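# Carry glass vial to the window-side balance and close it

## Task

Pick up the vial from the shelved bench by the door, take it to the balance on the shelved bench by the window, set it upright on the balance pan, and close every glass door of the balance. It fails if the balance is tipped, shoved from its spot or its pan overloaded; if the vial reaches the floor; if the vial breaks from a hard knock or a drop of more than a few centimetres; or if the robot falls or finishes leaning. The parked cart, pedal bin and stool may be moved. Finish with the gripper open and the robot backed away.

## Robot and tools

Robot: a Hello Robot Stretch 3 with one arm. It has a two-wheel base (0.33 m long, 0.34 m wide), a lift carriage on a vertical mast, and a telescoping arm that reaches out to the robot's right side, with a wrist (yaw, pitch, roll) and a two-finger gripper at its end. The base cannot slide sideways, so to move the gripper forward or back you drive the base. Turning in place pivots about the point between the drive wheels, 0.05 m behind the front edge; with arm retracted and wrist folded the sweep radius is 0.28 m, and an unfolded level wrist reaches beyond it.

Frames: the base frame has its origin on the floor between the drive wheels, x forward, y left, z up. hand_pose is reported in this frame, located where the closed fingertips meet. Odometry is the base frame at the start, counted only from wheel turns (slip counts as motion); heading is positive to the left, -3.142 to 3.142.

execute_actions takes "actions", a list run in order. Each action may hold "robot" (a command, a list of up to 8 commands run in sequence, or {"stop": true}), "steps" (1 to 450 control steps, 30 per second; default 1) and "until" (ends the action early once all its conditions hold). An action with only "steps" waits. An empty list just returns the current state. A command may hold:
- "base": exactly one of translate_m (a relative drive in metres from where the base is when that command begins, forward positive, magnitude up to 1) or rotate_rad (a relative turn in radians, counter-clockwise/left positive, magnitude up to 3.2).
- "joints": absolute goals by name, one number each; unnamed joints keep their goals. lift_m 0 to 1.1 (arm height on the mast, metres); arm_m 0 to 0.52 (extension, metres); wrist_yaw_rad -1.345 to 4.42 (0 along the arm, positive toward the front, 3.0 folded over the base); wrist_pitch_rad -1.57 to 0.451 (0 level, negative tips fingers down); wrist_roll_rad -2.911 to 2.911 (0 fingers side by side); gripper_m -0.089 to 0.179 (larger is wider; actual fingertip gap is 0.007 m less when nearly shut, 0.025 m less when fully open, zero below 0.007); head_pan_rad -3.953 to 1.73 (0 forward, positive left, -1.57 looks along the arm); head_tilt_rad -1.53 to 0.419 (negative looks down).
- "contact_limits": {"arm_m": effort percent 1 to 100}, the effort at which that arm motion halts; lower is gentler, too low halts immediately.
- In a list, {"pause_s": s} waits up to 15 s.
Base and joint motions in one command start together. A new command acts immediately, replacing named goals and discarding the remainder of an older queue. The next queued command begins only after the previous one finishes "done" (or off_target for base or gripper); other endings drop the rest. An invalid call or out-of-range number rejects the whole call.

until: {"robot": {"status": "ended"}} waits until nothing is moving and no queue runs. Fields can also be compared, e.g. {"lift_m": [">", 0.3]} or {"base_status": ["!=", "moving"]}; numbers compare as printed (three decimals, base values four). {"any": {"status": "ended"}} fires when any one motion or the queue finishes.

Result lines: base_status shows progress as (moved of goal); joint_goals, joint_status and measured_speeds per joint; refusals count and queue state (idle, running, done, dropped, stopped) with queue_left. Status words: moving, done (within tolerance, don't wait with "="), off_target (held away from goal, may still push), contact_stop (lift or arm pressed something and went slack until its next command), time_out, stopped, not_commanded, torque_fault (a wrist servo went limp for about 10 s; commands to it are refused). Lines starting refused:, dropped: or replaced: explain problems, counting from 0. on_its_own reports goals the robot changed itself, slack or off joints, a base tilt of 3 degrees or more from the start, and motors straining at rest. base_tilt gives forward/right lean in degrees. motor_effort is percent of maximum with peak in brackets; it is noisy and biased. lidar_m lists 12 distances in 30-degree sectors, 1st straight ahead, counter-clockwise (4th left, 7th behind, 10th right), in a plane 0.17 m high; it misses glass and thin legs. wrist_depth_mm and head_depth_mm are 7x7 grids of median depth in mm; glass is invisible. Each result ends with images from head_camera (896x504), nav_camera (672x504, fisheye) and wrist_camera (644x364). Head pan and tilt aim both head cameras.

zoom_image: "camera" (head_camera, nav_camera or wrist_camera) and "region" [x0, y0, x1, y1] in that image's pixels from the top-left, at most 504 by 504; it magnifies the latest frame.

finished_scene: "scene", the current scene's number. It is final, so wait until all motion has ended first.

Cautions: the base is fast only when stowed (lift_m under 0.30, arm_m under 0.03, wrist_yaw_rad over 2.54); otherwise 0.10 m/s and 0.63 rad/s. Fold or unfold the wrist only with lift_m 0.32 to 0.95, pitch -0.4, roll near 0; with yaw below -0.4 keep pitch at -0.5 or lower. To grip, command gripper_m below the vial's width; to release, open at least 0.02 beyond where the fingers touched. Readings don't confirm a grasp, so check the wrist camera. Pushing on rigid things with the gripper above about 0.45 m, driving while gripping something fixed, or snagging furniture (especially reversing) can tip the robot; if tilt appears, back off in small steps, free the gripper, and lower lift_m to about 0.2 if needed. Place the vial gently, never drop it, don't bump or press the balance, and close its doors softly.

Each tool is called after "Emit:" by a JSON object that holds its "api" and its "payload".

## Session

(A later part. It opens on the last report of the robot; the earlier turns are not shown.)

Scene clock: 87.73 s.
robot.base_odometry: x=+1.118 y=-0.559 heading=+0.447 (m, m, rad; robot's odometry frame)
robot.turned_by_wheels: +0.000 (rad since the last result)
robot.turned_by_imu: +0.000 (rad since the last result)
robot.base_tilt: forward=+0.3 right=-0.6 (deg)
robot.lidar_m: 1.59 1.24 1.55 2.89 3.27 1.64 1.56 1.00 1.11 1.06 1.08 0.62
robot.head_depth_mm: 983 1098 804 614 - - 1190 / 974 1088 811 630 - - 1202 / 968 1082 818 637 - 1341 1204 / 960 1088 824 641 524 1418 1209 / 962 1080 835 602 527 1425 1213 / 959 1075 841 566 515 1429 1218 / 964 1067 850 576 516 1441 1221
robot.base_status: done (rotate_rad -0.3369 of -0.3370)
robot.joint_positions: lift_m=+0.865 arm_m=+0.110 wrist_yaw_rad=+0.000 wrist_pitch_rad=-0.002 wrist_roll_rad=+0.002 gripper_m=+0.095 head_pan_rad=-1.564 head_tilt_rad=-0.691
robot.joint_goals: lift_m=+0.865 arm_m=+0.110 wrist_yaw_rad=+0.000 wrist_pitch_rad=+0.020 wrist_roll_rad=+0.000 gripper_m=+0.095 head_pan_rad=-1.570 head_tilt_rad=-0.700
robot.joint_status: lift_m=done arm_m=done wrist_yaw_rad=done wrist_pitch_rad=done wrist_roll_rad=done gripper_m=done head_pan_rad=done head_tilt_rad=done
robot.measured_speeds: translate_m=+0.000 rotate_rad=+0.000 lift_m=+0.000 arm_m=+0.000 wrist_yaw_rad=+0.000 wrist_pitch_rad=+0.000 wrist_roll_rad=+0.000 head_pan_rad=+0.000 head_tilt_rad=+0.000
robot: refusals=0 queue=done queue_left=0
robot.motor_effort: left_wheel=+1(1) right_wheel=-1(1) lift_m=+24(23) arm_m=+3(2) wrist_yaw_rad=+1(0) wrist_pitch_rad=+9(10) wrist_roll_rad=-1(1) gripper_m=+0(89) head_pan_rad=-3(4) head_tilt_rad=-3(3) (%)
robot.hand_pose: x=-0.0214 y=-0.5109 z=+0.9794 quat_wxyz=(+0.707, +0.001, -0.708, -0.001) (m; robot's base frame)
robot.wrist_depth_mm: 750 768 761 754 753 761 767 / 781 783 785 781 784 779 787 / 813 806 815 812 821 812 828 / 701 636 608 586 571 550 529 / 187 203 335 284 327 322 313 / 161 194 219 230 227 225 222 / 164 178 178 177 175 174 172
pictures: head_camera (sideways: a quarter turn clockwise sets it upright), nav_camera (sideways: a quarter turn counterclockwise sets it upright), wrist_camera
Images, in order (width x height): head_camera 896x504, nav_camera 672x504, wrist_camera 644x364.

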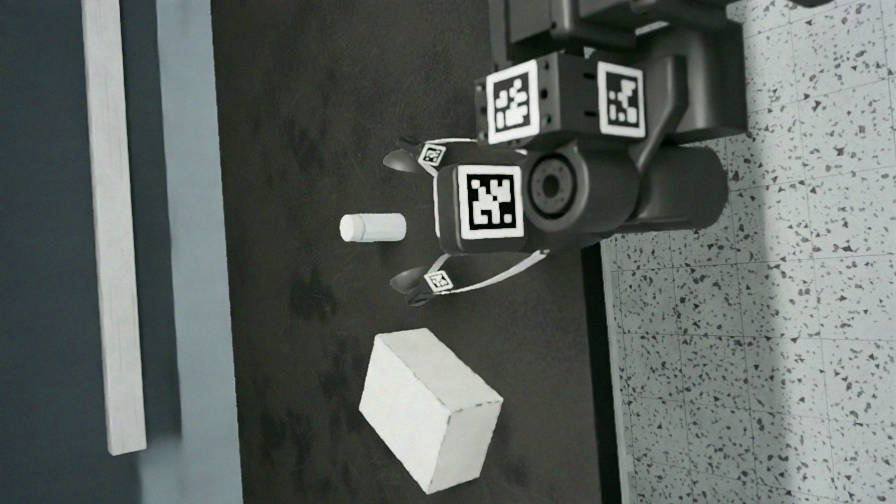

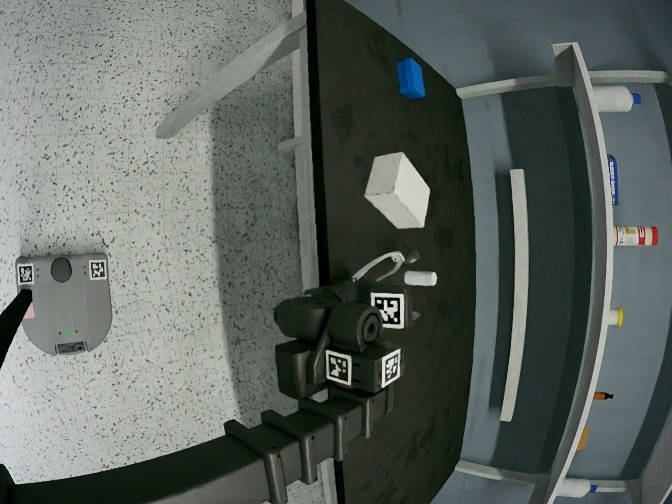

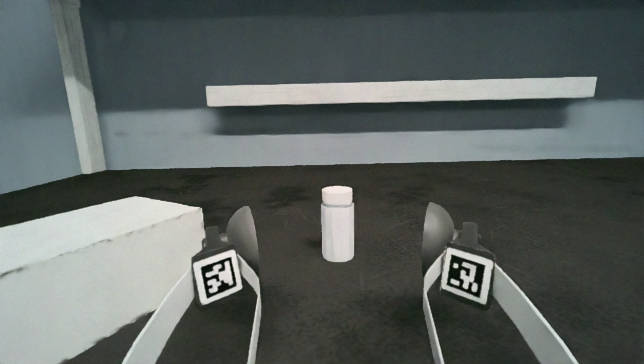

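Emit:
{"api": "execute_actions", "payload": {"actions": [{"robot":{"joints":{"lift_m":0.85,"arm_m":0.17}},"steps":450,"until":{"robot":{"status":"ended"}}}]}}

Scene clock: 92.17 s.
robot.base_odometry: x=+1.118 y=-0.559 heading=+0.447 (m, m, rad; robot's odometry frame)
robot.turned_by_wheels: +0.000 (rad since the last result)
robot.turned_by_imu: +0.000 (rad since the last result)
robot.base_tilt: forward=+0.4 right=-0.6 (deg)
robot.lidar_m: 1.59 1.24 1.55 2.90 3.27 1.65 1.56 1.00 1.11 1.05 1.08 0.62
robot.head_depth_mm: 982 1096 804 648 - 1359 1193 / 975 1086 807 656 - 1383 1200 / 970 1080 819 - - 1404 1205 / 962 1089 828 618 522 1415 1207 / 966 1075 835 605 526 1422 1220 / 962 1074 843 567 515 1429 1215 / 968 1066 850 577 517 1433 1227
robot.base_status: done (rotate_rad -0.3369 of -0.3370)
robot.joint_positions: lift_m=+0.850 arm_m=+0.170 wrist_yaw_rad=+0.000 wrist_pitch_rad=-0.002 wrist_roll_rad=+0.002 gripper_m=+0.095 head_pan_rad=-1.564 head_tilt_rad=-0.691
robot.joint_goals: lift_m=+0.850 arm_m=+0.170 wrist_yaw_rad=+0.000 wrist_pitch_rad=+0.020 wrist_roll_rad=+0.000 gripper_m=+0.095 head_pan_rad=-1.570 head_tilt_rad=-0.700
robot.joint_status: lift_m=done arm_m=done wrist_yaw_rad=done wrist_pitch_rad=done wrist_roll_rad=done gripper_m=done head_pan_rad=done head_tilt_rad=done
robot.measured_speeds: translate_m=+0.000 rotate_rad=+0.000 lift_m=+0.000 arm_m=+0.000 wrist_yaw_rad=+0.000 wrist_pitch_rad=+0.000 wrist_roll_rad=+0.000 head_pan_rad=+0.000 head_tilt_rad=+0.000
robot: refusals=0 queue=done queue_left=0
robot.motor_effort: left_wheel=+2(1) right_wheel=-1(2) lift_m=+24(24) arm_m=+3(4) wrist_yaw_rad=+0(1) wrist_pitch_rad=+9(9) wrist_roll_rad=-1(1) gripper_m=+0(0) head_pan_rad=-4(4) head_tilt_rad=-3(3) (%)
robot.hand_pose: x=-0.0214 y=-0.5709 z=+0.9645 quat_wxyz=(+0.707, +0.001, -0.708, -0.001) (m; robot's base frame)
robot.wrist_depth_mm: 689 713 704 711 710 714 713 / 723 734 734 720 731 719 729 / 748 755 755 762 748 762 768 / 578 560 536 515 499 485 464 / 145 173 324 249 289 282 275 / 139 167 193 203 199 197 194 / 140 152 157 155 154 153 151
pictures: head_camera (sideways: a quarter turn clockwise sets it upright), nav_camera (sideways: a quarter turn counterclockwise sets it upright), wrist_camera
Images, in order (width x height): head_camera 896x504, nav_camera 672x504, wrist_camera 644x364.

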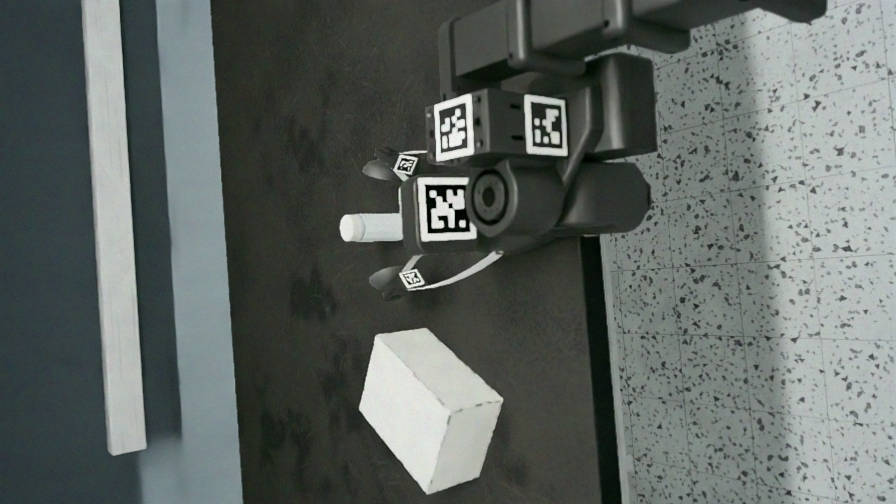

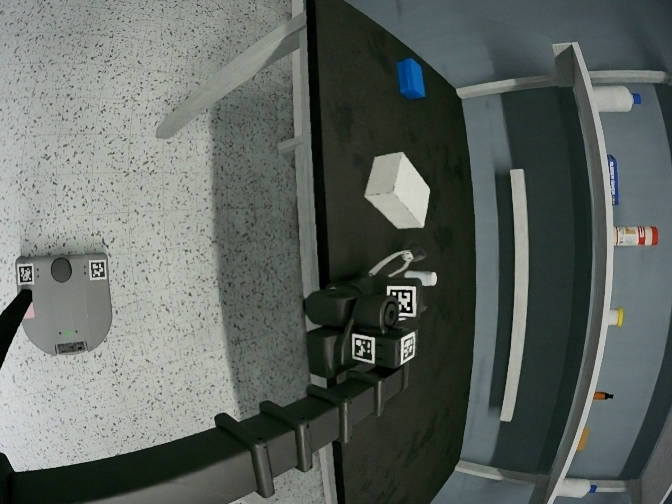

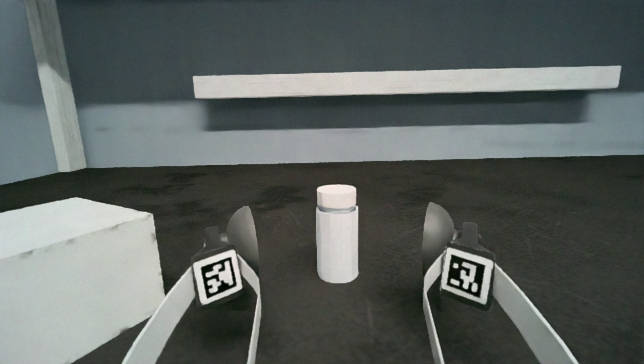

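Emit:
{"api": "execute_actions", "payload": {"actions": [{"robot":{"joints":{"lift_m":0.838,"arm_m":0.222},"base":{"translate_m":0.004}},"steps":450,"until":{"robot":{"status":"ended"}}}]}}

Scene clock: 95.17 s.
robot.base_odometry: x=+1.121 y=-0.557 heading=+0.447 (m, m, rad; robot's odometry frame)
robot.turned_by_wheels: +0.000 (rad since the last result)
robot.turned_by_imu: -0.001 (rad since the last result)
robot.base_tilt: forward=+0.3 right=-0.7 (deg)
robot.lidar_m: 1.59 1.23 1.54 2.89 3.28 1.65 1.56 1.01 1.11 1.05 1.08 0.61
robot.head_depth_mm: 985 1095 802 649 - 1390 1188 / 976 1088 809 - 1541 1407 1202 / 968 1086 855 - 1555 1412 1201 / 963 1086 863 609 523 1423 1215 / 963 1083 835 602 527 1430 1211 / 967 1074 841 566 514 1424 1216 / 967 1063 853 576 517 1447 1225
robot.base_status: done (translate_m +0.0040 of +0.0040)
robot.joint_positions: lift_m=+0.848 arm_m=+0.222 wrist_yaw_rad=+0.000 wrist_pitch_rad=+0.020 wrist_roll_rad=+0.007 gripper_m=+0.095 head_pan_rad=-1.564 head_tilt_rad=-0.692
robot.joint_goals: lift_m=+0.848 arm_m=+0.222 wrist_yaw_rad=+0.000 wrist_pitch_rad=+0.020 wrist_roll_rad=+0.000 gripper_m=+0.095 head_pan_rad=-1.570 head_tilt_rad=-0.700
robot.joint_status: lift_m=contact_stop arm_m=done wrist_yaw_rad=done wrist_pitch_rad=done wrist_roll_rad=done gripper_m=done head_pan_rad=done head_tilt_rad=done
robot.measured_speeds: translate_m=+0.000 rotate_rad=+0.000 lift_m=+0.000 arm_m=+0.000 wrist_yaw_rad=+0.000 wrist_pitch_rad=+0.000 wrist_roll_rad=+0.000 head_pan_rad=+0.000 head_tilt_rad=+0.000
robot: refusals=0 queue=dropped queue_left=0
robot.on_its_own: lift_m is slack since a contact_stop, until your next command for it (your +0.838 is given up)
robot.motor_effort: left_wheel=+1(6) right_wheel=-1(4) lift_m=+35(36) arm_m=+5(10) wrist_yaw_rad=+0(0) wrist_pitch_rad=+1(10) wrist_roll_rad=-4(5) gripper_m=+1(0) head_pan_rad=-3(5) head_tilt_rad=-3(3) (%)
robot.hand_pose: x=-0.0214 y=-0.6232 z=+0.9673 quat_wxyz=(+0.705, -0.007, -0.709, +0.007) (m; robot's base frame)
robot.wrist_depth_mm: 655 673 666 661 660 663 674 / 668 678 672 684 610 673 687 / 694 706 693 706 708 709 708 / 641 641 611 579 561 531 511 / 339 326 350 261 305 298 289 / 119 219 201 152 207 205 201 / 119 165 162 153 159 157 155
pictures: head_camera (sideways: a quarter turn clockwise sets it upright), nav_camera (sideways: a quarter turn counterclockwise sets it upright), wrist_camera
Images, in order (width x height): head_camera 896x504, nav_camera 672x504, wrist_camera 644x364.

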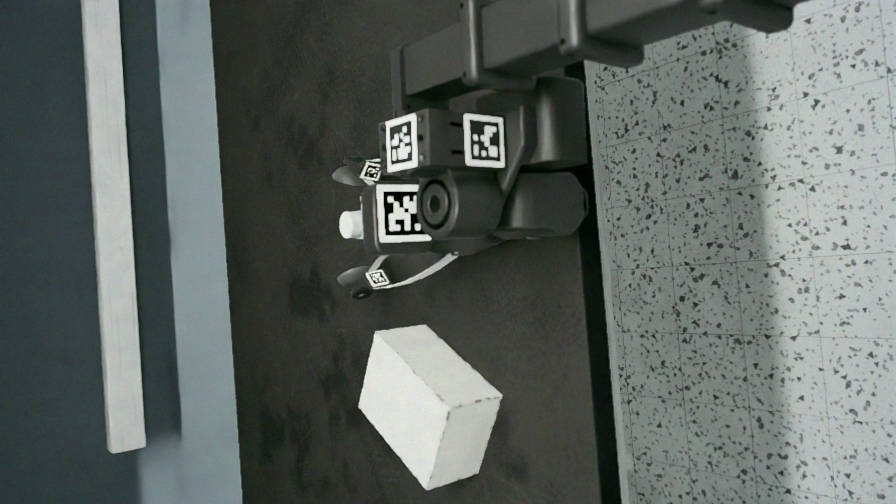

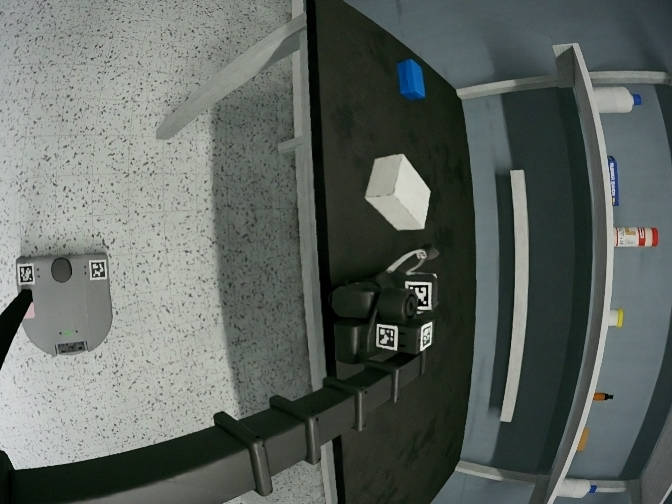

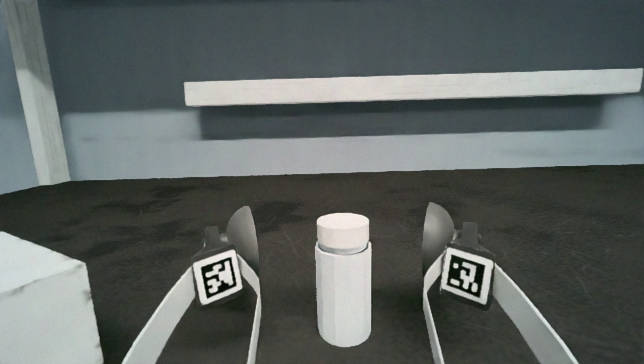

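Emit:
{"api": "execute_actions", "payload": {"actions": [{"robot":[{"joints":{"lift_m":0.865}},{"joints":{"wrist_pitch_rad":-0.12,"arm_m":0.228}}],"steps":450,"until":{"robot":{"status":"ended"}}}]}}

Scene clock: 98.90 s.
robot.base_odometry: x=+1.121 y=-0.557 heading=+0.447 (m, m, rad; robot's odometry frame)
robot.turned_by_wheels: +0.000 (rad since the last result)
robot.turned_by_imu: +0.000 (rad since the last result)
robot.base_tilt: forward=+0.4 right=-0.7 (deg)
robot.lidar_m: 1.59 1.23 1.54 2.89 3.28 1.65 1.56 1.01 1.11 1.05 1.08 0.62
robot.head_depth_mm: 983 1100 804 - - 1389 1195 / 980 1090 847 - 1552 1393 1197 / 970 1085 858 - 570 1412 1202 / 960 1084 864 595 522 1409 1206 / 962 1079 832 601 526 1419 1209 / 960 1073 844 566 515 1425 1222 / 966 1069 848 577 516 1440 1222
robot.base_status: done (translate_m +0.0040 of +0.0040)
robot.joint_positions: lift_m=+0.865 arm_m=+0.228 wrist_yaw_rad=+0.000 wrist_pitch_rad=-0.136 wrist_roll_rad=+0.007 gripper_m=+0.095 head_pan_rad=-1.564 head_tilt_rad=-0.692
robot.joint_goals: lift_m=+0.865 arm_m=+0.228 wrist_yaw_rad=+0.000 wrist_pitch_rad=-0.120 wrist_roll_rad=+0.000 gripper_m=+0.095 head_pan_rad=-1.570 head_tilt_rad=-0.700
robot.joint_status: lift_m=done arm_m=done wrist_yaw_rad=done wrist_pitch_rad=done wrist_roll_rad=done gripper_m=done head_pan_rad=done head_tilt_rad=done
robot.measured_speeds: translate_m=+0.000 rotate_rad=+0.000 lift_m=+0.000 arm_m=+0.000 wrist_yaw_rad=+0.000 wrist_pitch_rad=+0.000 wrist_roll_rad=+0.000 head_pan_rad=+0.000 head_tilt_rad=+0.000
robot: refusals=0 queue=done queue_left=0
robot.motor_effort: left_wheel=+1(1) right_wheel=-1(1) lift_m=+46(48) arm_m=+3(6) wrist_yaw_rad=+0(0) wrist_pitch_rad=+6(6) wrist_roll_rad=-4(4) gripper_m=+0(0) head_pan_rad=-5(4) head_tilt_rad=-3(3) (%)
robot.hand_pose: x=-0.0215 y=-0.6233 z=+0.9447 quat_wxyz=(+0.703, +0.048, -0.708, -0.049) (m; robot's base frame)
robot.wrist_depth_mm: 623 623 567 575 620 569 568 / 657 660 669 671 669 672 675 / 617 683 645 603 572 548 524 / 356 342 332 296 315 307 299 / 234 229 239 149 217 213 208 / 119 174 162 154 165 162 161 / 121 136 137 135 133 132 130
pictures: head_camera (sideways: a quarter turn clockwise sets it upright), nav_camera (sideways: a quarter turn counterclockwise sets it upright), wrist_camera
Images, in order (width x height): head_camera 896x504, nav_camera 672x504, wrist_camera 644x364.

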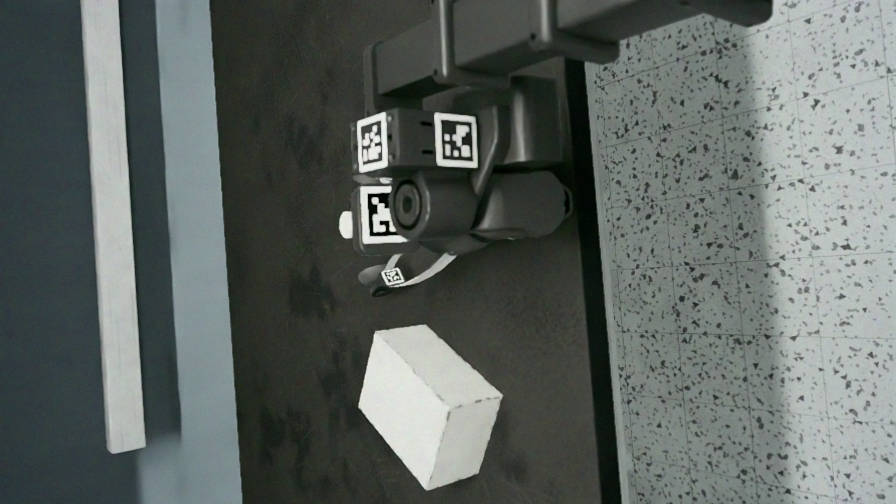

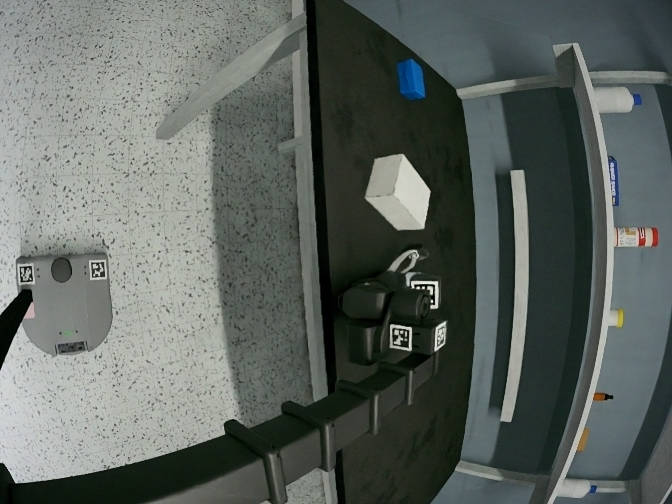

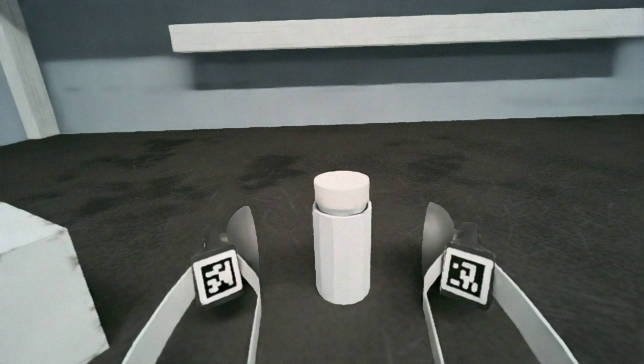

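Emit:
{"api": "execute_actions", "payload": {"actions": [{"robot":[{"joints":{"arm_m":0.234}},{"joints":{"gripper_m":0.005}},{"joints":{"lift_m":0.885}}],"steps":450,"until":{"robot":{"status":"ended"}}}]}}

Scene clock: 103.60 s.
robot.base_odometry: x=+1.121 y=-0.557 heading=+0.447 (m, m, rad; robot's odometry frame)
robot.turned_by_wheels: +0.000 (rad since the last result)
robot.turned_by_imu: +0.000 (rad since the last result)
robot.base_tilt: forward=+0.2 right=-0.6 (deg)
robot.lidar_m: 1.59 1.24 1.54 2.89 3.30 1.65 1.56 1.01 1.11 1.05 1.08 0.62
robot.head_depth_mm: 985 1100 840 - 1546 1396 1200 / 979 1090 888 - 545 1393 1196 / 972 1078 879 - 517 1406 1210 / 961 1086 865 607 520 1413 1211 / 961 1082 837 600 526 1424 1214 / 956 1072 841 565 515 1422 1225 / 970 1064 849 577 516 1437 1228
robot.base_status: done (translate_m +0.0040 of +0.0040)
robot.joint_positions: lift_m=+0.885 arm_m=+0.234 wrist_yaw_rad=+0.000 wrist_pitch_rad=-0.139 wrist_roll_rad=+0.007 gripper_m=+0.006 head_pan_rad=-1.564 head_tilt_rad=-0.692
robot.joint_goals: lift_m=+0.885 arm_m=+0.234 wrist_yaw_rad=+0.000 wrist_pitch_rad=-0.120 wrist_roll_rad=+0.000 gripper_m=+0.005 head_pan_rad=-1.570 head_tilt_rad=-0.700
robot.joint_status: lift_m=done arm_m=done wrist_yaw_rad=done wrist_pitch_rad=done wrist_roll_rad=done gripper_m=done head_pan_rad=done head_tilt_rad=done
robot.measured_speeds: translate_m=+0.000 rotate_rad=+0.000 lift_m=+0.000 arm_m=+0.000 wrist_yaw_rad=+0.000 wrist_pitch_rad=+0.000 wrist_roll_rad=+0.000 head_pan_rad=+0.000 head_tilt_rad=+0.000
robot: refusals=0 queue=done queue_left=0
robot.motor_effort: left_wheel=+1(1) right_wheel=+0(1) lift_m=+46(51) arm_m=+3(3) wrist_yaw_rad=+0(1) wrist_pitch_rad=+8(8) wrist_roll_rad=-4(4) gripper_m=-12(98) head_pan_rad=-4(3) head_tilt_rad=-3(3) (%)
robot.hand_pose: x=-0.0215 y=-0.6291 z=+0.9640 quat_wxyz=(+0.703, +0.049, -0.708, -0.049) (m; robot's base frame)
robot.wrist_depth_mm: 611 619 618 619 615 562 564 / 648 662 677 667 661 676 664 / 642 679 689 684 678 637 607 / 412 404 384 351 371 360 348 / 275 270 266 134 268 248 244 / 204 202 201 143 183 192 189 / 119 163 161 159 157 155 153
pictures: head_camera (sideways: a quarter turn clockwise sets it upright), nav_camera (sideways: a quarter turn counterclockwise sets it upright), wrist_camera
Images, in order (width x height): head_camera 896x504, nav_camera 672x504, wrist_camera 644x364.

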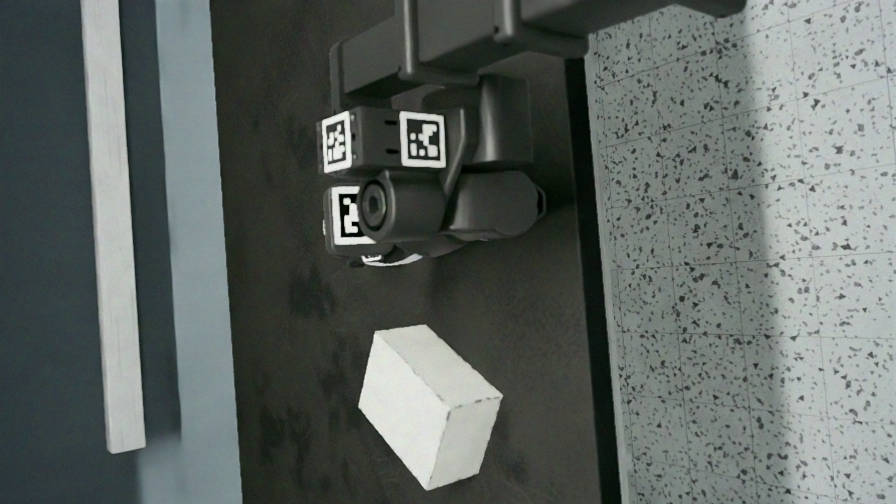

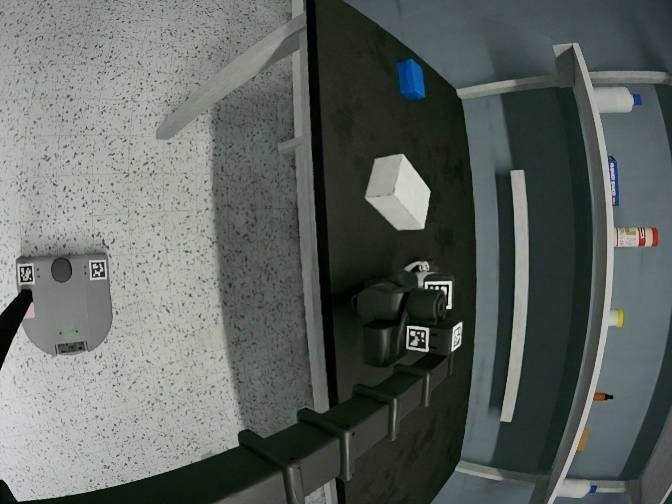

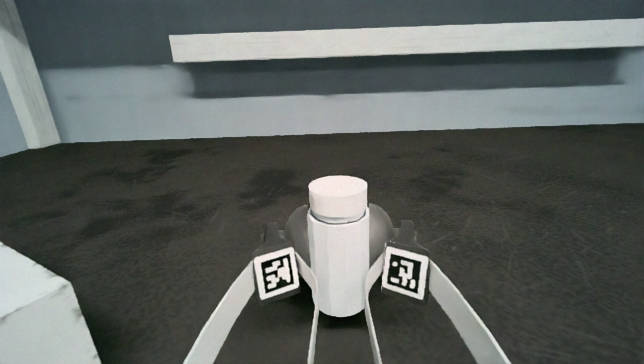

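Emit:
{"api": "execute_actions", "payload": {"actions": [{"robot":[{"joints":{"lift_m":0.866}},{"joints":{"gripper_m":0.06}},{"joints":{"arm_m":0.217}},{"joints":{"gripper_m":0.0}},{"joints":{"lift_m":0.885}}],"steps":450,"until":{"robot":{"status":"ended"}}}]}}

Scene clock: 110.23 s.
robot.base_odometry: x=+1.121 y=-0.557 heading=+0.447 (m, m, rad; robot's odometry frame)
robot.turned_by_wheels: +0.000 (rad since the last result)
robot.turned_by_imu: +0.000 (rad since the last result)
robot.base_tilt: forward=+0.2 right=-0.6 (deg)
robot.lidar_m: 1.59 1.23 1.53 2.89 3.27 1.65 1.56 1.01 1.11 1.05 1.08 0.61
robot.head_depth_mm: 982 1093 836 - 1550 1388 1193 / 976 1084 848 - 576 1406 1201 / 971 1080 859 - 543 1406 1199 / 966 1084 866 606 522 1413 1213 / 964 1083 833 602 526 1426 1216 / 965 1075 846 565 515 1437 1215 / 968 1063 848 574 516 1434 1226
robot.base_status: done (translate_m +0.0040 of +0.0040)
robot.joint_positions: lift_m=+0.885 arm_m=+0.217 wrist_yaw_rad=+0.000 wrist_pitch_rad=-0.139 wrist_roll_rad=+0.007 gripper_m=+0.001 head_pan_rad=-1.564 head_tilt_rad=-0.692
robot.joint_goals: lift_m=+0.885 arm_m=+0.217 wrist_yaw_rad=+0.000 wrist_pitch_rad=-0.120 wrist_roll_rad=+0.000 gripper_m=+0.000 head_pan_rad=-1.570 head_tilt_rad=-0.700
robot.joint_status: lift_m=done arm_m=done wrist_yaw_rad=done wrist_pitch_rad=done wrist_roll_rad=done gripper_m=done head_pan_rad=done head_tilt_rad=done
robot.measured_speeds: translate_m=+0.000 rotate_rad=+0.000 lift_m=+0.000 arm_m=+0.000 wrist_yaw_rad=+0.000 wrist_pitch_rad=+0.000 wrist_roll_rad=+0.000 head_pan_rad=+0.000 head_tilt_rad=+0.000
robot: refusals=0 queue=done queue_left=0
robot.motor_effort: left_wheel=+1(1) right_wheel=+0(0) lift_m=+46(49) arm_m=-6(6) wrist_yaw_rad=+0(0) wrist_pitch_rad=+8(8) wrist_roll_rad=-4(4) gripper_m=-12(100) head_pan_rad=-3(4) head_tilt_rad=-3(3) (%)
robot.hand_pose: x=-0.0215 y=-0.6127 z=+0.9638 quat_wxyz=(+0.703, +0.049, -0.708, -0.050) (m; robot's base frame)
robot.wrist_depth_mm: 628 635 627 628 626 586 579 / 654 683 676 672 682 685 682 / 682 694 700 701 663 625 608 / 412 400 391 322 363 356 348 / 274 267 266 154 269 249 245 / 124 200 201 179 186 190 188 / 125 155 160 159 157 155 153
pictures: head_camera (sideways: a quarter turn clockwise sets it upright), nav_camera (sideways: a quarter turn counterclockwise sets it upright), wrist_camera
Images, in order (width x height): head_camera 896x504, nav_camera 672x504, wrist_camera 644x364.

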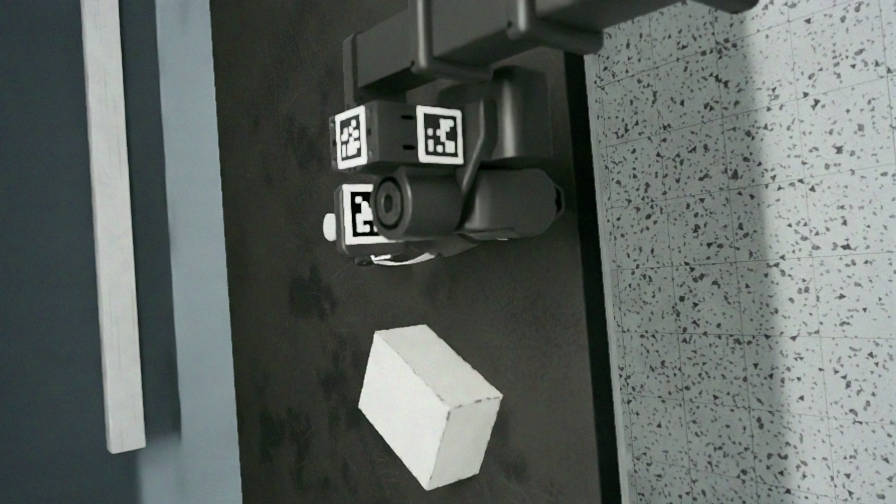

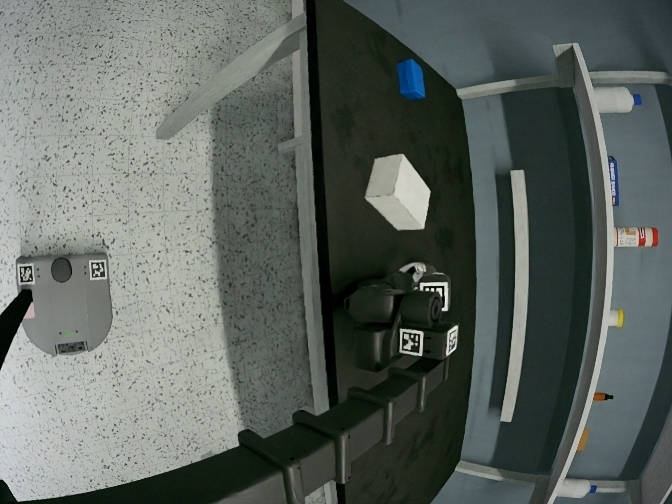

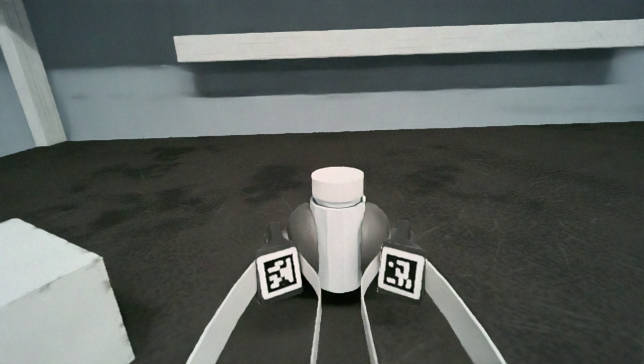

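Emit:
{"api": "execute_actions", "payload": {"actions": [{"robot":[{"joints":{"lift_m":0.95,"gripper_m":-0.01}},{"joints":{"arm_m":0.0}},{"joints":{"wrist_yaw_rad":2.65,"head_pan_rad":0,"head_tilt_rad":-0.6}},{"base":{"rotate_rad":2.052},"joints":{"lift_m":0.28}},{"base":{"translate_m":1.0}}],"steps":450,"until":{"robot":{"translate_m":[">",0.8]}}},{"steps":300,"until":{"robot":{"translate_m":[">",0.8]}}},{"robot":{"base":{"translate_m":1.0}},"steps":5},{"steps":200,"until":{"robot":{"translate_m":[">",0.8]}}},{"robot":{"base":{"translate_m":1.0}},"steps":200,"until":{"robot":{"status":"ended"}}}]}}

Scene clock: 139.20 s.
robot.base_odometry: x=-0.969 y=+1.007 heading=+2.499 (m, m, rad; robot's odometry frame)
robot.turned_by_wheels: +2.052 (rad since the last result)
robot.turned_by_imu: +2.073 (rad since the last result)
robot.base_tilt: forward=+0.3 right=-0.7 (deg)
robot.lidar_m: 1.25 1.15 1.08 1.02 0.95 1.40 3.21 2.45 2.24 1.35 0.54 1.15
robot.head_depth_mm: 999 1095 1200 1343 1519 1469 1244 / 1036 1129 1260 1413 1604 1479 1244 / 1078 1185 1321 1495 1677 1506 1248 / 1119 1241 1387 1569 1742 1503 1261 / 1168 1301 1464 1673 1821 1515 1268 / 1224 1370 1544 1805 1904 1513 1272 / 1283 1409 1532 1626 1715 1525 1276
robot.base_status: done (translate_m +1.0000 of +1.0000)
robot.joint_positions: lift_m=+0.280 arm_m=+0.001 wrist_yaw_rad=+2.648 wrist_pitch_rad=-0.140 wrist_roll_rad=+0.006 gripper_m=-0.009 head_pan_rad=-0.007 head_tilt_rad=-0.605
robot.joint_goals: lift_m=+0.280 arm_m=+0.000 wrist_yaw_rad=+2.650 wrist_pitch_rad=-0.120 wrist_roll_rad=+0.000 gripper_m=-0.010 head_pan_rad=+0.000 head_tilt_rad=-0.600
robot.joint_status: lift_m=done arm_m=done wrist_yaw_rad=done wrist_pitch_rad=done wrist_roll_rad=done gripper_m=done head_pan_rad=done head_tilt_rad=done
robot.measured_speeds: translate_m=+0.000 rotate_rad=+0.000 lift_m=+0.000 arm_m=+0.000 wrist_yaw_rad=+0.000 wrist_pitch_rad=+0.000 wrist_roll_rad=+0.000 head_pan_rad=+0.000 head_tilt_rad=+0.000
robot: refusals=0 queue=done queue_left=0
robot.motor_effort: left_wheel=-1(7) right_wheel=+2(10) lift_m=+25(49) arm_m=-5(6) wrist_yaw_rad=+2(2) wrist_pitch_rad=+8(8) wrist_roll_rad=-4(4) gripper_m=-16(66) head_pan_rad=+5(62) head_tilt_rad=+2(9) (%)
robot.hand_pose: x=+0.0973 y=+0.0745 z=+0.3595 quat_wxyz=(+0.220, +0.698, -0.125, +0.670) (m; robot's base frame)
robot.wrist_depth_mm: 854 993 - - - - - / 825 - - - - - - / 832 - - - - - - / 834 - - - - - - / 867 914 901 153 909 839 829 / - 692 685 608 628 642 641 / - 548 541 536 530 527 521
pictures: head_camera (sideways: a quarter turn clockwise sets it upright), nav_camera (sideways: a quarter turn counterclockwise sets it upright), wrist_camera
Images, in order (width x height): head_camera 896x504, nav_camera 672x504, wrist_camera 644x364.

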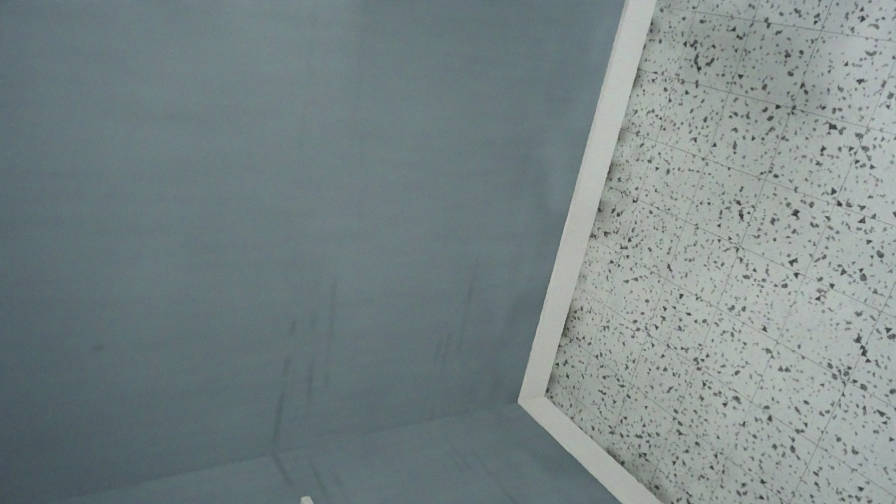

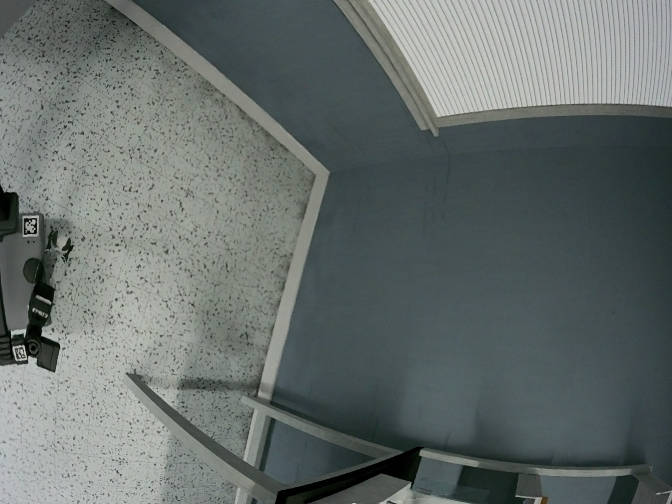

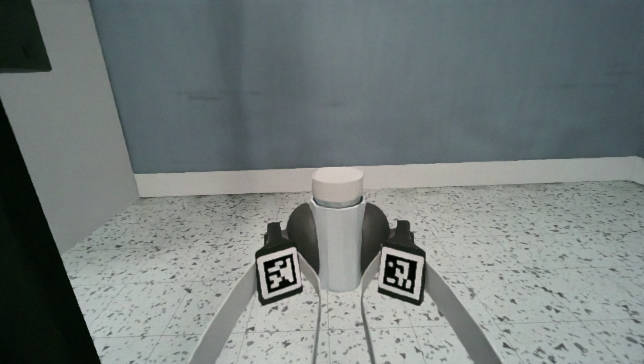

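Emit:
{"api": "execute_actions", "payload": {"actions": [{"robot":[{"base":{"translate_m":0.857},"joints":{"head_pan_rad":-1.57,"head_tilt_rad":-0.45}},{"base":{"rotate_rad":-0.452},"joints":{"lift_m":1.0}}],"steps":450,"until":{"robot":{"lift_m":[">",0.4]}}},{"robot":{"joints":{"wrist_yaw_rad":0}},"steps":400,"until":{"robot":{"status":"ended"}}}]}}

Scene clock: 153.37 s.
robot.base_odometry: x=-1.655 y=+1.521 heading=+2.047 (m, m, rad; robot's odometry frame)
robot.turned_by_wheels: -0.452 (rad since the last result)
robot.turned_by_imu: -0.449 (rad since the last result)
robot.base_tilt: forward=+0.3 right=-0.7 (deg)
robot.lidar_m: 0.46 0.47 0.64 0.71 0.74 1.00 1.43 3.73 0.66 1.39 0.66 0.48
robot.head_depth_mm: 2669 2878 3089 770 670 - - / 2703 2890 2635 653 671 - - / 2697 2852 1483 697 - - - / 2648 2880 1657 663 661 1710 1360 / 2624 2853 1531 955 713 1725 1393 / 1136 1948 1731 963 713 1616 1325 / 506 1267 1320 972 712 1309 1112
robot.base_status: done (rotate_rad -0.4519 of -0.4520)
robot.joint_positions: lift_m=+1.000 arm_m=+0.001 wrist_yaw_rad=+0.002 wrist_pitch_rad=-0.140 wrist_roll_rad=+0.006 gripper_m=-0.009 head_pan_rad=-1.563 head_tilt_rad=-0.458
robot.joint_goals: lift_m=+1.000 arm_m=+0.000 wrist_yaw_rad=+0.000 wrist_pitch_rad=-0.120 wrist_roll_rad=+0.000 gripper_m=-0.010 head_pan_rad=-1.570 head_tilt_rad=-0.450
robot.joint_status: lift_m=done arm_m=done wrist_yaw_rad=done wrist_pitch_rad=done wrist_roll_rad=done gripper_m=done head_pan_rad=done head_tilt_rad=done
robot.measured_speeds: translate_m=+0.000 rotate_rad=+0.000 lift_m=+0.000 arm_m=+0.000 wrist_yaw_rad=+0.000 wrist_pitch_rad=+0.000 wrist_roll_rad=+0.000 head_pan_rad=+0.000 head_tilt_rad=+0.000
robot: refusals=0 queue=done queue_left=0
robot.motor_effort: left_wheel=+2(8) right_wheel=-1(11) lift_m=+46(48) arm_m=-5(5) wrist_yaw_rad=-2(7) wrist_pitch_rad=+8(8) wrist_roll_rad=-4(4) gripper_m=-16(16) head_pan_rad=-5(63) head_tilt_rad=+3(15) (%)
robot.hand_pose: x=-0.0209 y=-0.3963 z=+1.0786 quat_wxyz=(+0.704, +0.051, -0.707, -0.049) (m; robot's base frame)
robot.wrist_depth_mm: 523 749 - - - - - / 523 734 - - - - - / 521 707 - - - - - / 516 673 734 397 412 - - / 432 513 499 154 405 406 - / 465 468 462 454 452 437 - / 506 550 - - - 481 -
pictures: head_camera (sideways: a quarter turn clockwise sets it upright), nav_camera (sideways: a quarter turn counterclockwise sets it upright), wrist_camera
Images, in order (width x height): head_camera 896x504, nav_camera 672x504, wrist_camera 644x364.

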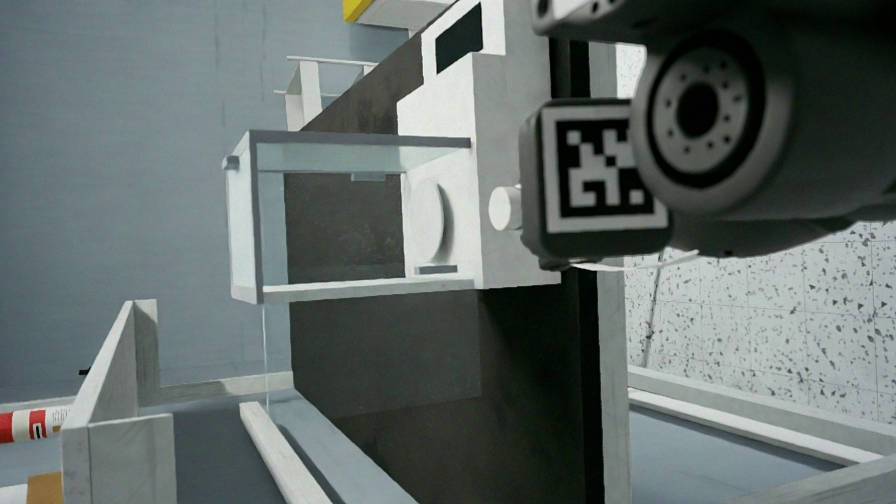

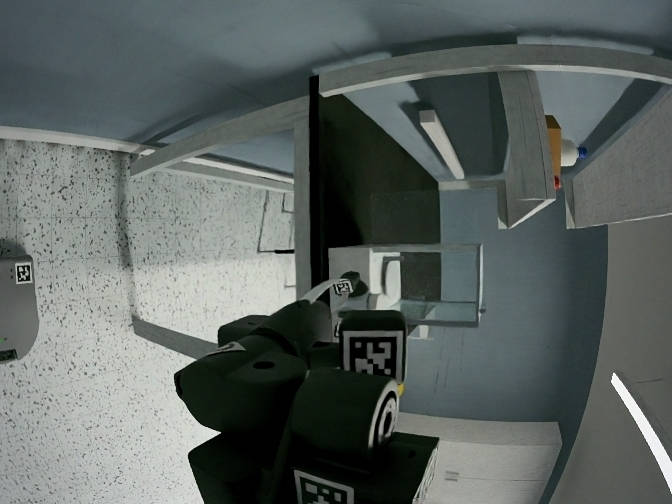

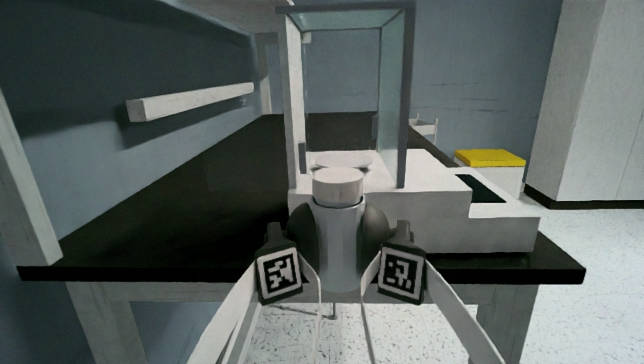

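Emit:
{"api": "execute_actions", "payload": {"actions": [{"robot":{"base":{"translate_m":-0.012},"joints":{"arm_m":0.2}},"steps":400,"until":{"robot":{"status":"ended"}}}]}}

Scene clock: 158.43 s.
robot.base_odometry: x=-1.650 y=+1.510 heading=+2.047 (m, m, rad; robot's odometry frame)
robot.turned_by_wheels: +0.000 (rad since the last result)
robot.turned_by_imu: +0.000 (rad since the last result)
robot.base_tilt: forward=+0.3 right=-0.7 (deg)
robot.lidar_m: 0.47 0.49 0.66 0.71 0.74 1.00 1.43 3.75 0.66 1.43 0.67 0.49
robot.head_depth_mm: 2691 2912 3049 728 710 797 901 / 2681 2901 3031 - 714 1680 1373 / 2677 2849 1476 - 1954 1709 1381 / 2659 2896 1675 665 667 1715 1381 / 2616 2853 1399 899 713 1725 1396 / 1764 1932 1709 962 713 1622 1360 / 506 1301 1343 974 711 1342 1201
robot.base_status: done (translate_m -0.0120 of -0.0120)
robot.joint_positions: lift_m=+1.000 arm_m=+0.200 wrist_yaw_rad=+0.001 wrist_pitch_rad=-0.140 wrist_roll_rad=+0.006 gripper_m=-0.009 head_pan_rad=-1.563 head_tilt_rad=-0.458
robot.joint_goals: lift_m=+1.000 arm_m=+0.200 wrist_yaw_rad=+0.000 wrist_pitch_rad=-0.120 wrist_roll_rad=+0.000 gripper_m=-0.010 head_pan_rad=-1.570 head_tilt_rad=-0.450
robot.joint_status: lift_m=done arm_m=done wrist_yaw_rad=done wrist_pitch_rad=done wrist_roll_rad=done gripper_m=done head_pan_rad=done head_tilt_rad=done
robot.measured_speeds: translate_m=+0.000 rotate_rad=+0.000 lift_m=+0.000 arm_m=+0.000 wrist_yaw_rad=+0.000 wrist_pitch_rad=+0.000 wrist_roll_rad=+0.000 head_pan_rad=+0.000 head_tilt_rad=+0.000
robot: refusals=0 queue=done queue_left=0
robot.motor_effort: left_wheel=+1(4) right_wheel=-1(6) lift_m=+46(46) arm_m=+3(4) wrist_yaw_rad=-1(2) wrist_pitch_rad=+8(8) wrist_roll_rad=-3(4) gripper_m=-16(17) head_pan_rad=-3(4) head_tilt_rad=+3(3) (%)
robot.hand_pose: x=-0.0212 y=-0.5950 z=+1.0786 quat_wxyz=(+0.704, +0.050, -0.707, -0.050) (m; robot's base frame)
robot.wrist_depth_mm: 547 771 202 - - - - / 544 747 229 - - - - / 497 727 265 - - - - / 535 684 262 363 373 - - / 502 505 376 154 267 321 - / 387 382 362 202 209 217 267 / 310 305 218 212 210 207 212
pictures: head_camera (sideways: a quarter turn clockwise sets it upright), nav_camera (sideways: a quarter turn counterclockwise sets it upright), wrist_camera
Images, in order (width x height): head_camera 896x504, nav_camera 672x504, wrist_camera 644x364.

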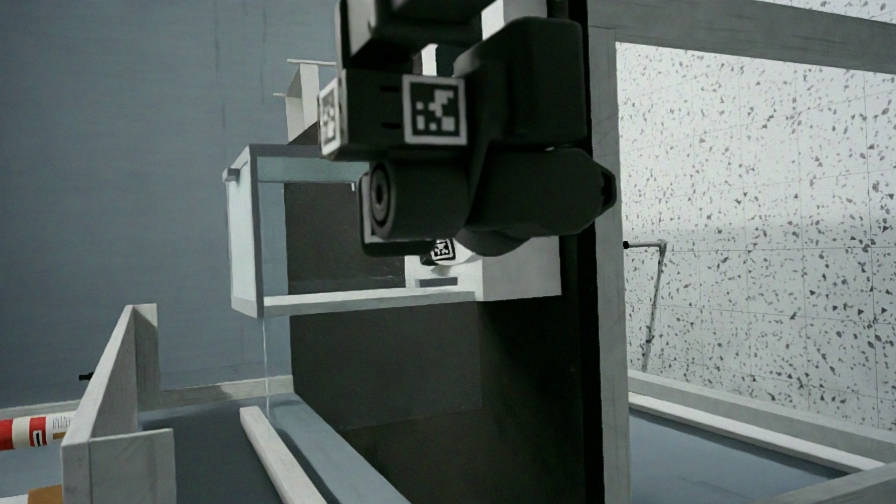

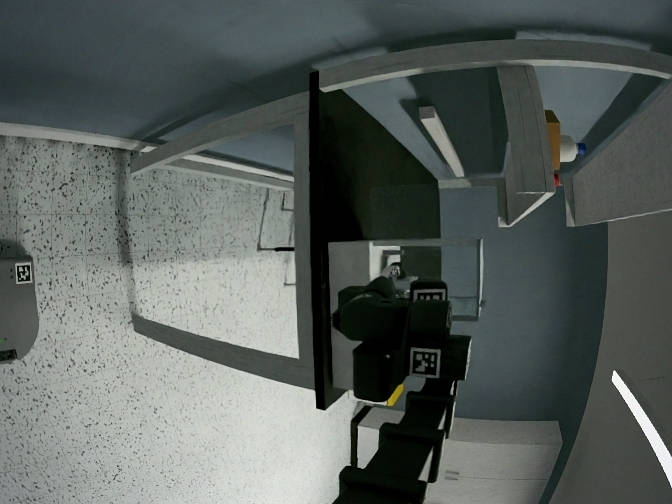

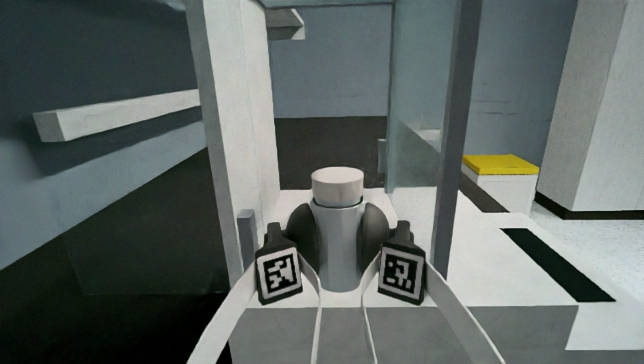

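Emit:
{"api": "execute_actions", "payload": {"actions": [{"robot":[{"joints":{"lift_m":1.012}},{"joints":{"arm_m":0.27},"contact_limits":{"arm_m":12}}],"steps":400,"until":{"robot":{"status":"ended"}}}]}}

Scene clock: 163.40 s.
robot.base_odometry: x=-1.650 y=+1.510 heading=+2.047 (m, m, rad; robot's odometry frame)
robot.turned_by_wheels: +0.000 (rad since the last result)
robot.turned_by_imu: +0.000 (rad since the last result)
robot.base_tilt: forward=+0.3 right=-0.7 (deg)
robot.lidar_m: 0.47 0.49 0.66 0.71 0.74 1.00 1.43 3.74 0.66 1.42 0.68 0.49
robot.head_depth_mm: 2660 2892 3068 724 672 798 897 / 2707 2893 3021 - 676 1692 1372 / 2682 2885 1854 - 682 1707 1378 / 2662 2891 1880 655 665 1715 1392 / 2640 2851 1401 899 714 1728 1392 / 1753 1948 1735 963 711 1607 1355 / 507 1304 1353 972 712 1347 1206
robot.base_status: done (translate_m -0.0120 of -0.0120)
robot.joint_positions: lift_m=+1.012 arm_m=+0.270 wrist_yaw_rad=+0.001 wrist_pitch_rad=-0.140 wrist_roll_rad=+0.006 gripper_m=-0.009 head_pan_rad=-1.563 head_tilt_rad=-0.458
robot.joint_goals: lift_m=+1.012 arm_m=+0.270 wrist_yaw_rad=+0.000 wrist_pitch_rad=-0.120 wrist_roll_rad=+0.000 gripper_m=-0.010 head_pan_rad=-1.570 head_tilt_rad=-0.450
robot.joint_status: lift_m=done arm_m=done wrist_yaw_rad=done wrist_pitch_rad=done wrist_roll_rad=done gripper_m=done head_pan_rad=done head_tilt_rad=done
robot.measured_speeds: translate_m=+0.000 rotate_rad=+0.000 lift_m=+0.000 arm_m=+0.000 wrist_yaw_rad=+0.000 wrist_pitch_rad=+0.000 wrist_roll_rad=+0.000 head_pan_rad=+0.000 head_tilt_rad=+0.000
robot: refusals=0 queue=done queue_left=0
robot.motor_effort: left_wheel=+2(2) right_wheel=-1(1) lift_m=+46(46) arm_m=+3(5) wrist_yaw_rad=-1(0) wrist_pitch_rad=+8(8) wrist_roll_rad=-3(4) gripper_m=-16(15) head_pan_rad=-4(4) head_tilt_rad=+3(3) (%)
robot.contact_limits: arm_m 12 (drawing in: default 33, maximum 53; extending or still: default 42, maximum 70)
robot.hand_pose: x=-0.0212 y=-0.6650 z=+1.0906 quat_wxyz=(+0.704, +0.050, -0.707, -0.050) (m; robot's base frame)
robot.wrist_depth_mm: 547 107 208 - - - - / 540 115 205 - - - - / 483 123 203 - - - - / 537 132 201 635 670 603 - / 505 467 187 154 312 287 - / 401 384 173 200 218 215 299 / 326 321 188 193 191 181 221
pictures: head_camera (sideways: a quarter turn clockwise sets it upright), nav_camera (sideways: a quarter turn counterclockwise sets it upright), wrist_camera
Images, in order (width x height): head_camera 896x504, nav_camera 672x504, wrist_camera 644x364.

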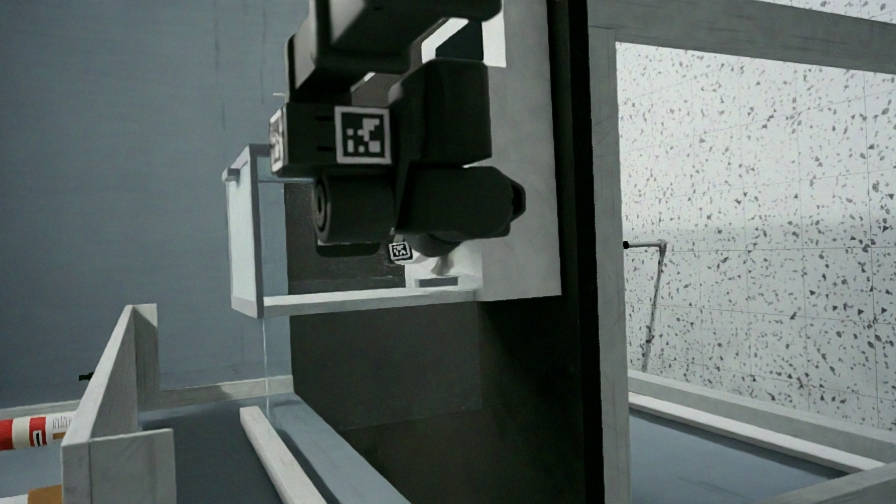

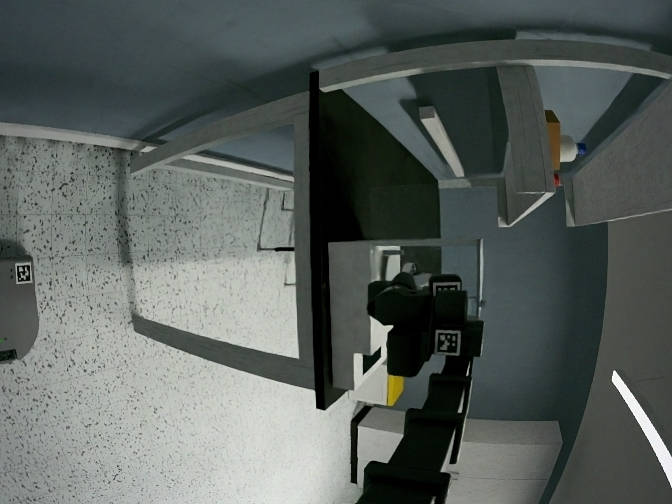

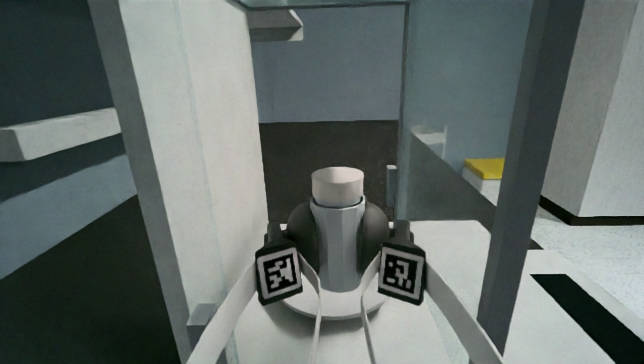

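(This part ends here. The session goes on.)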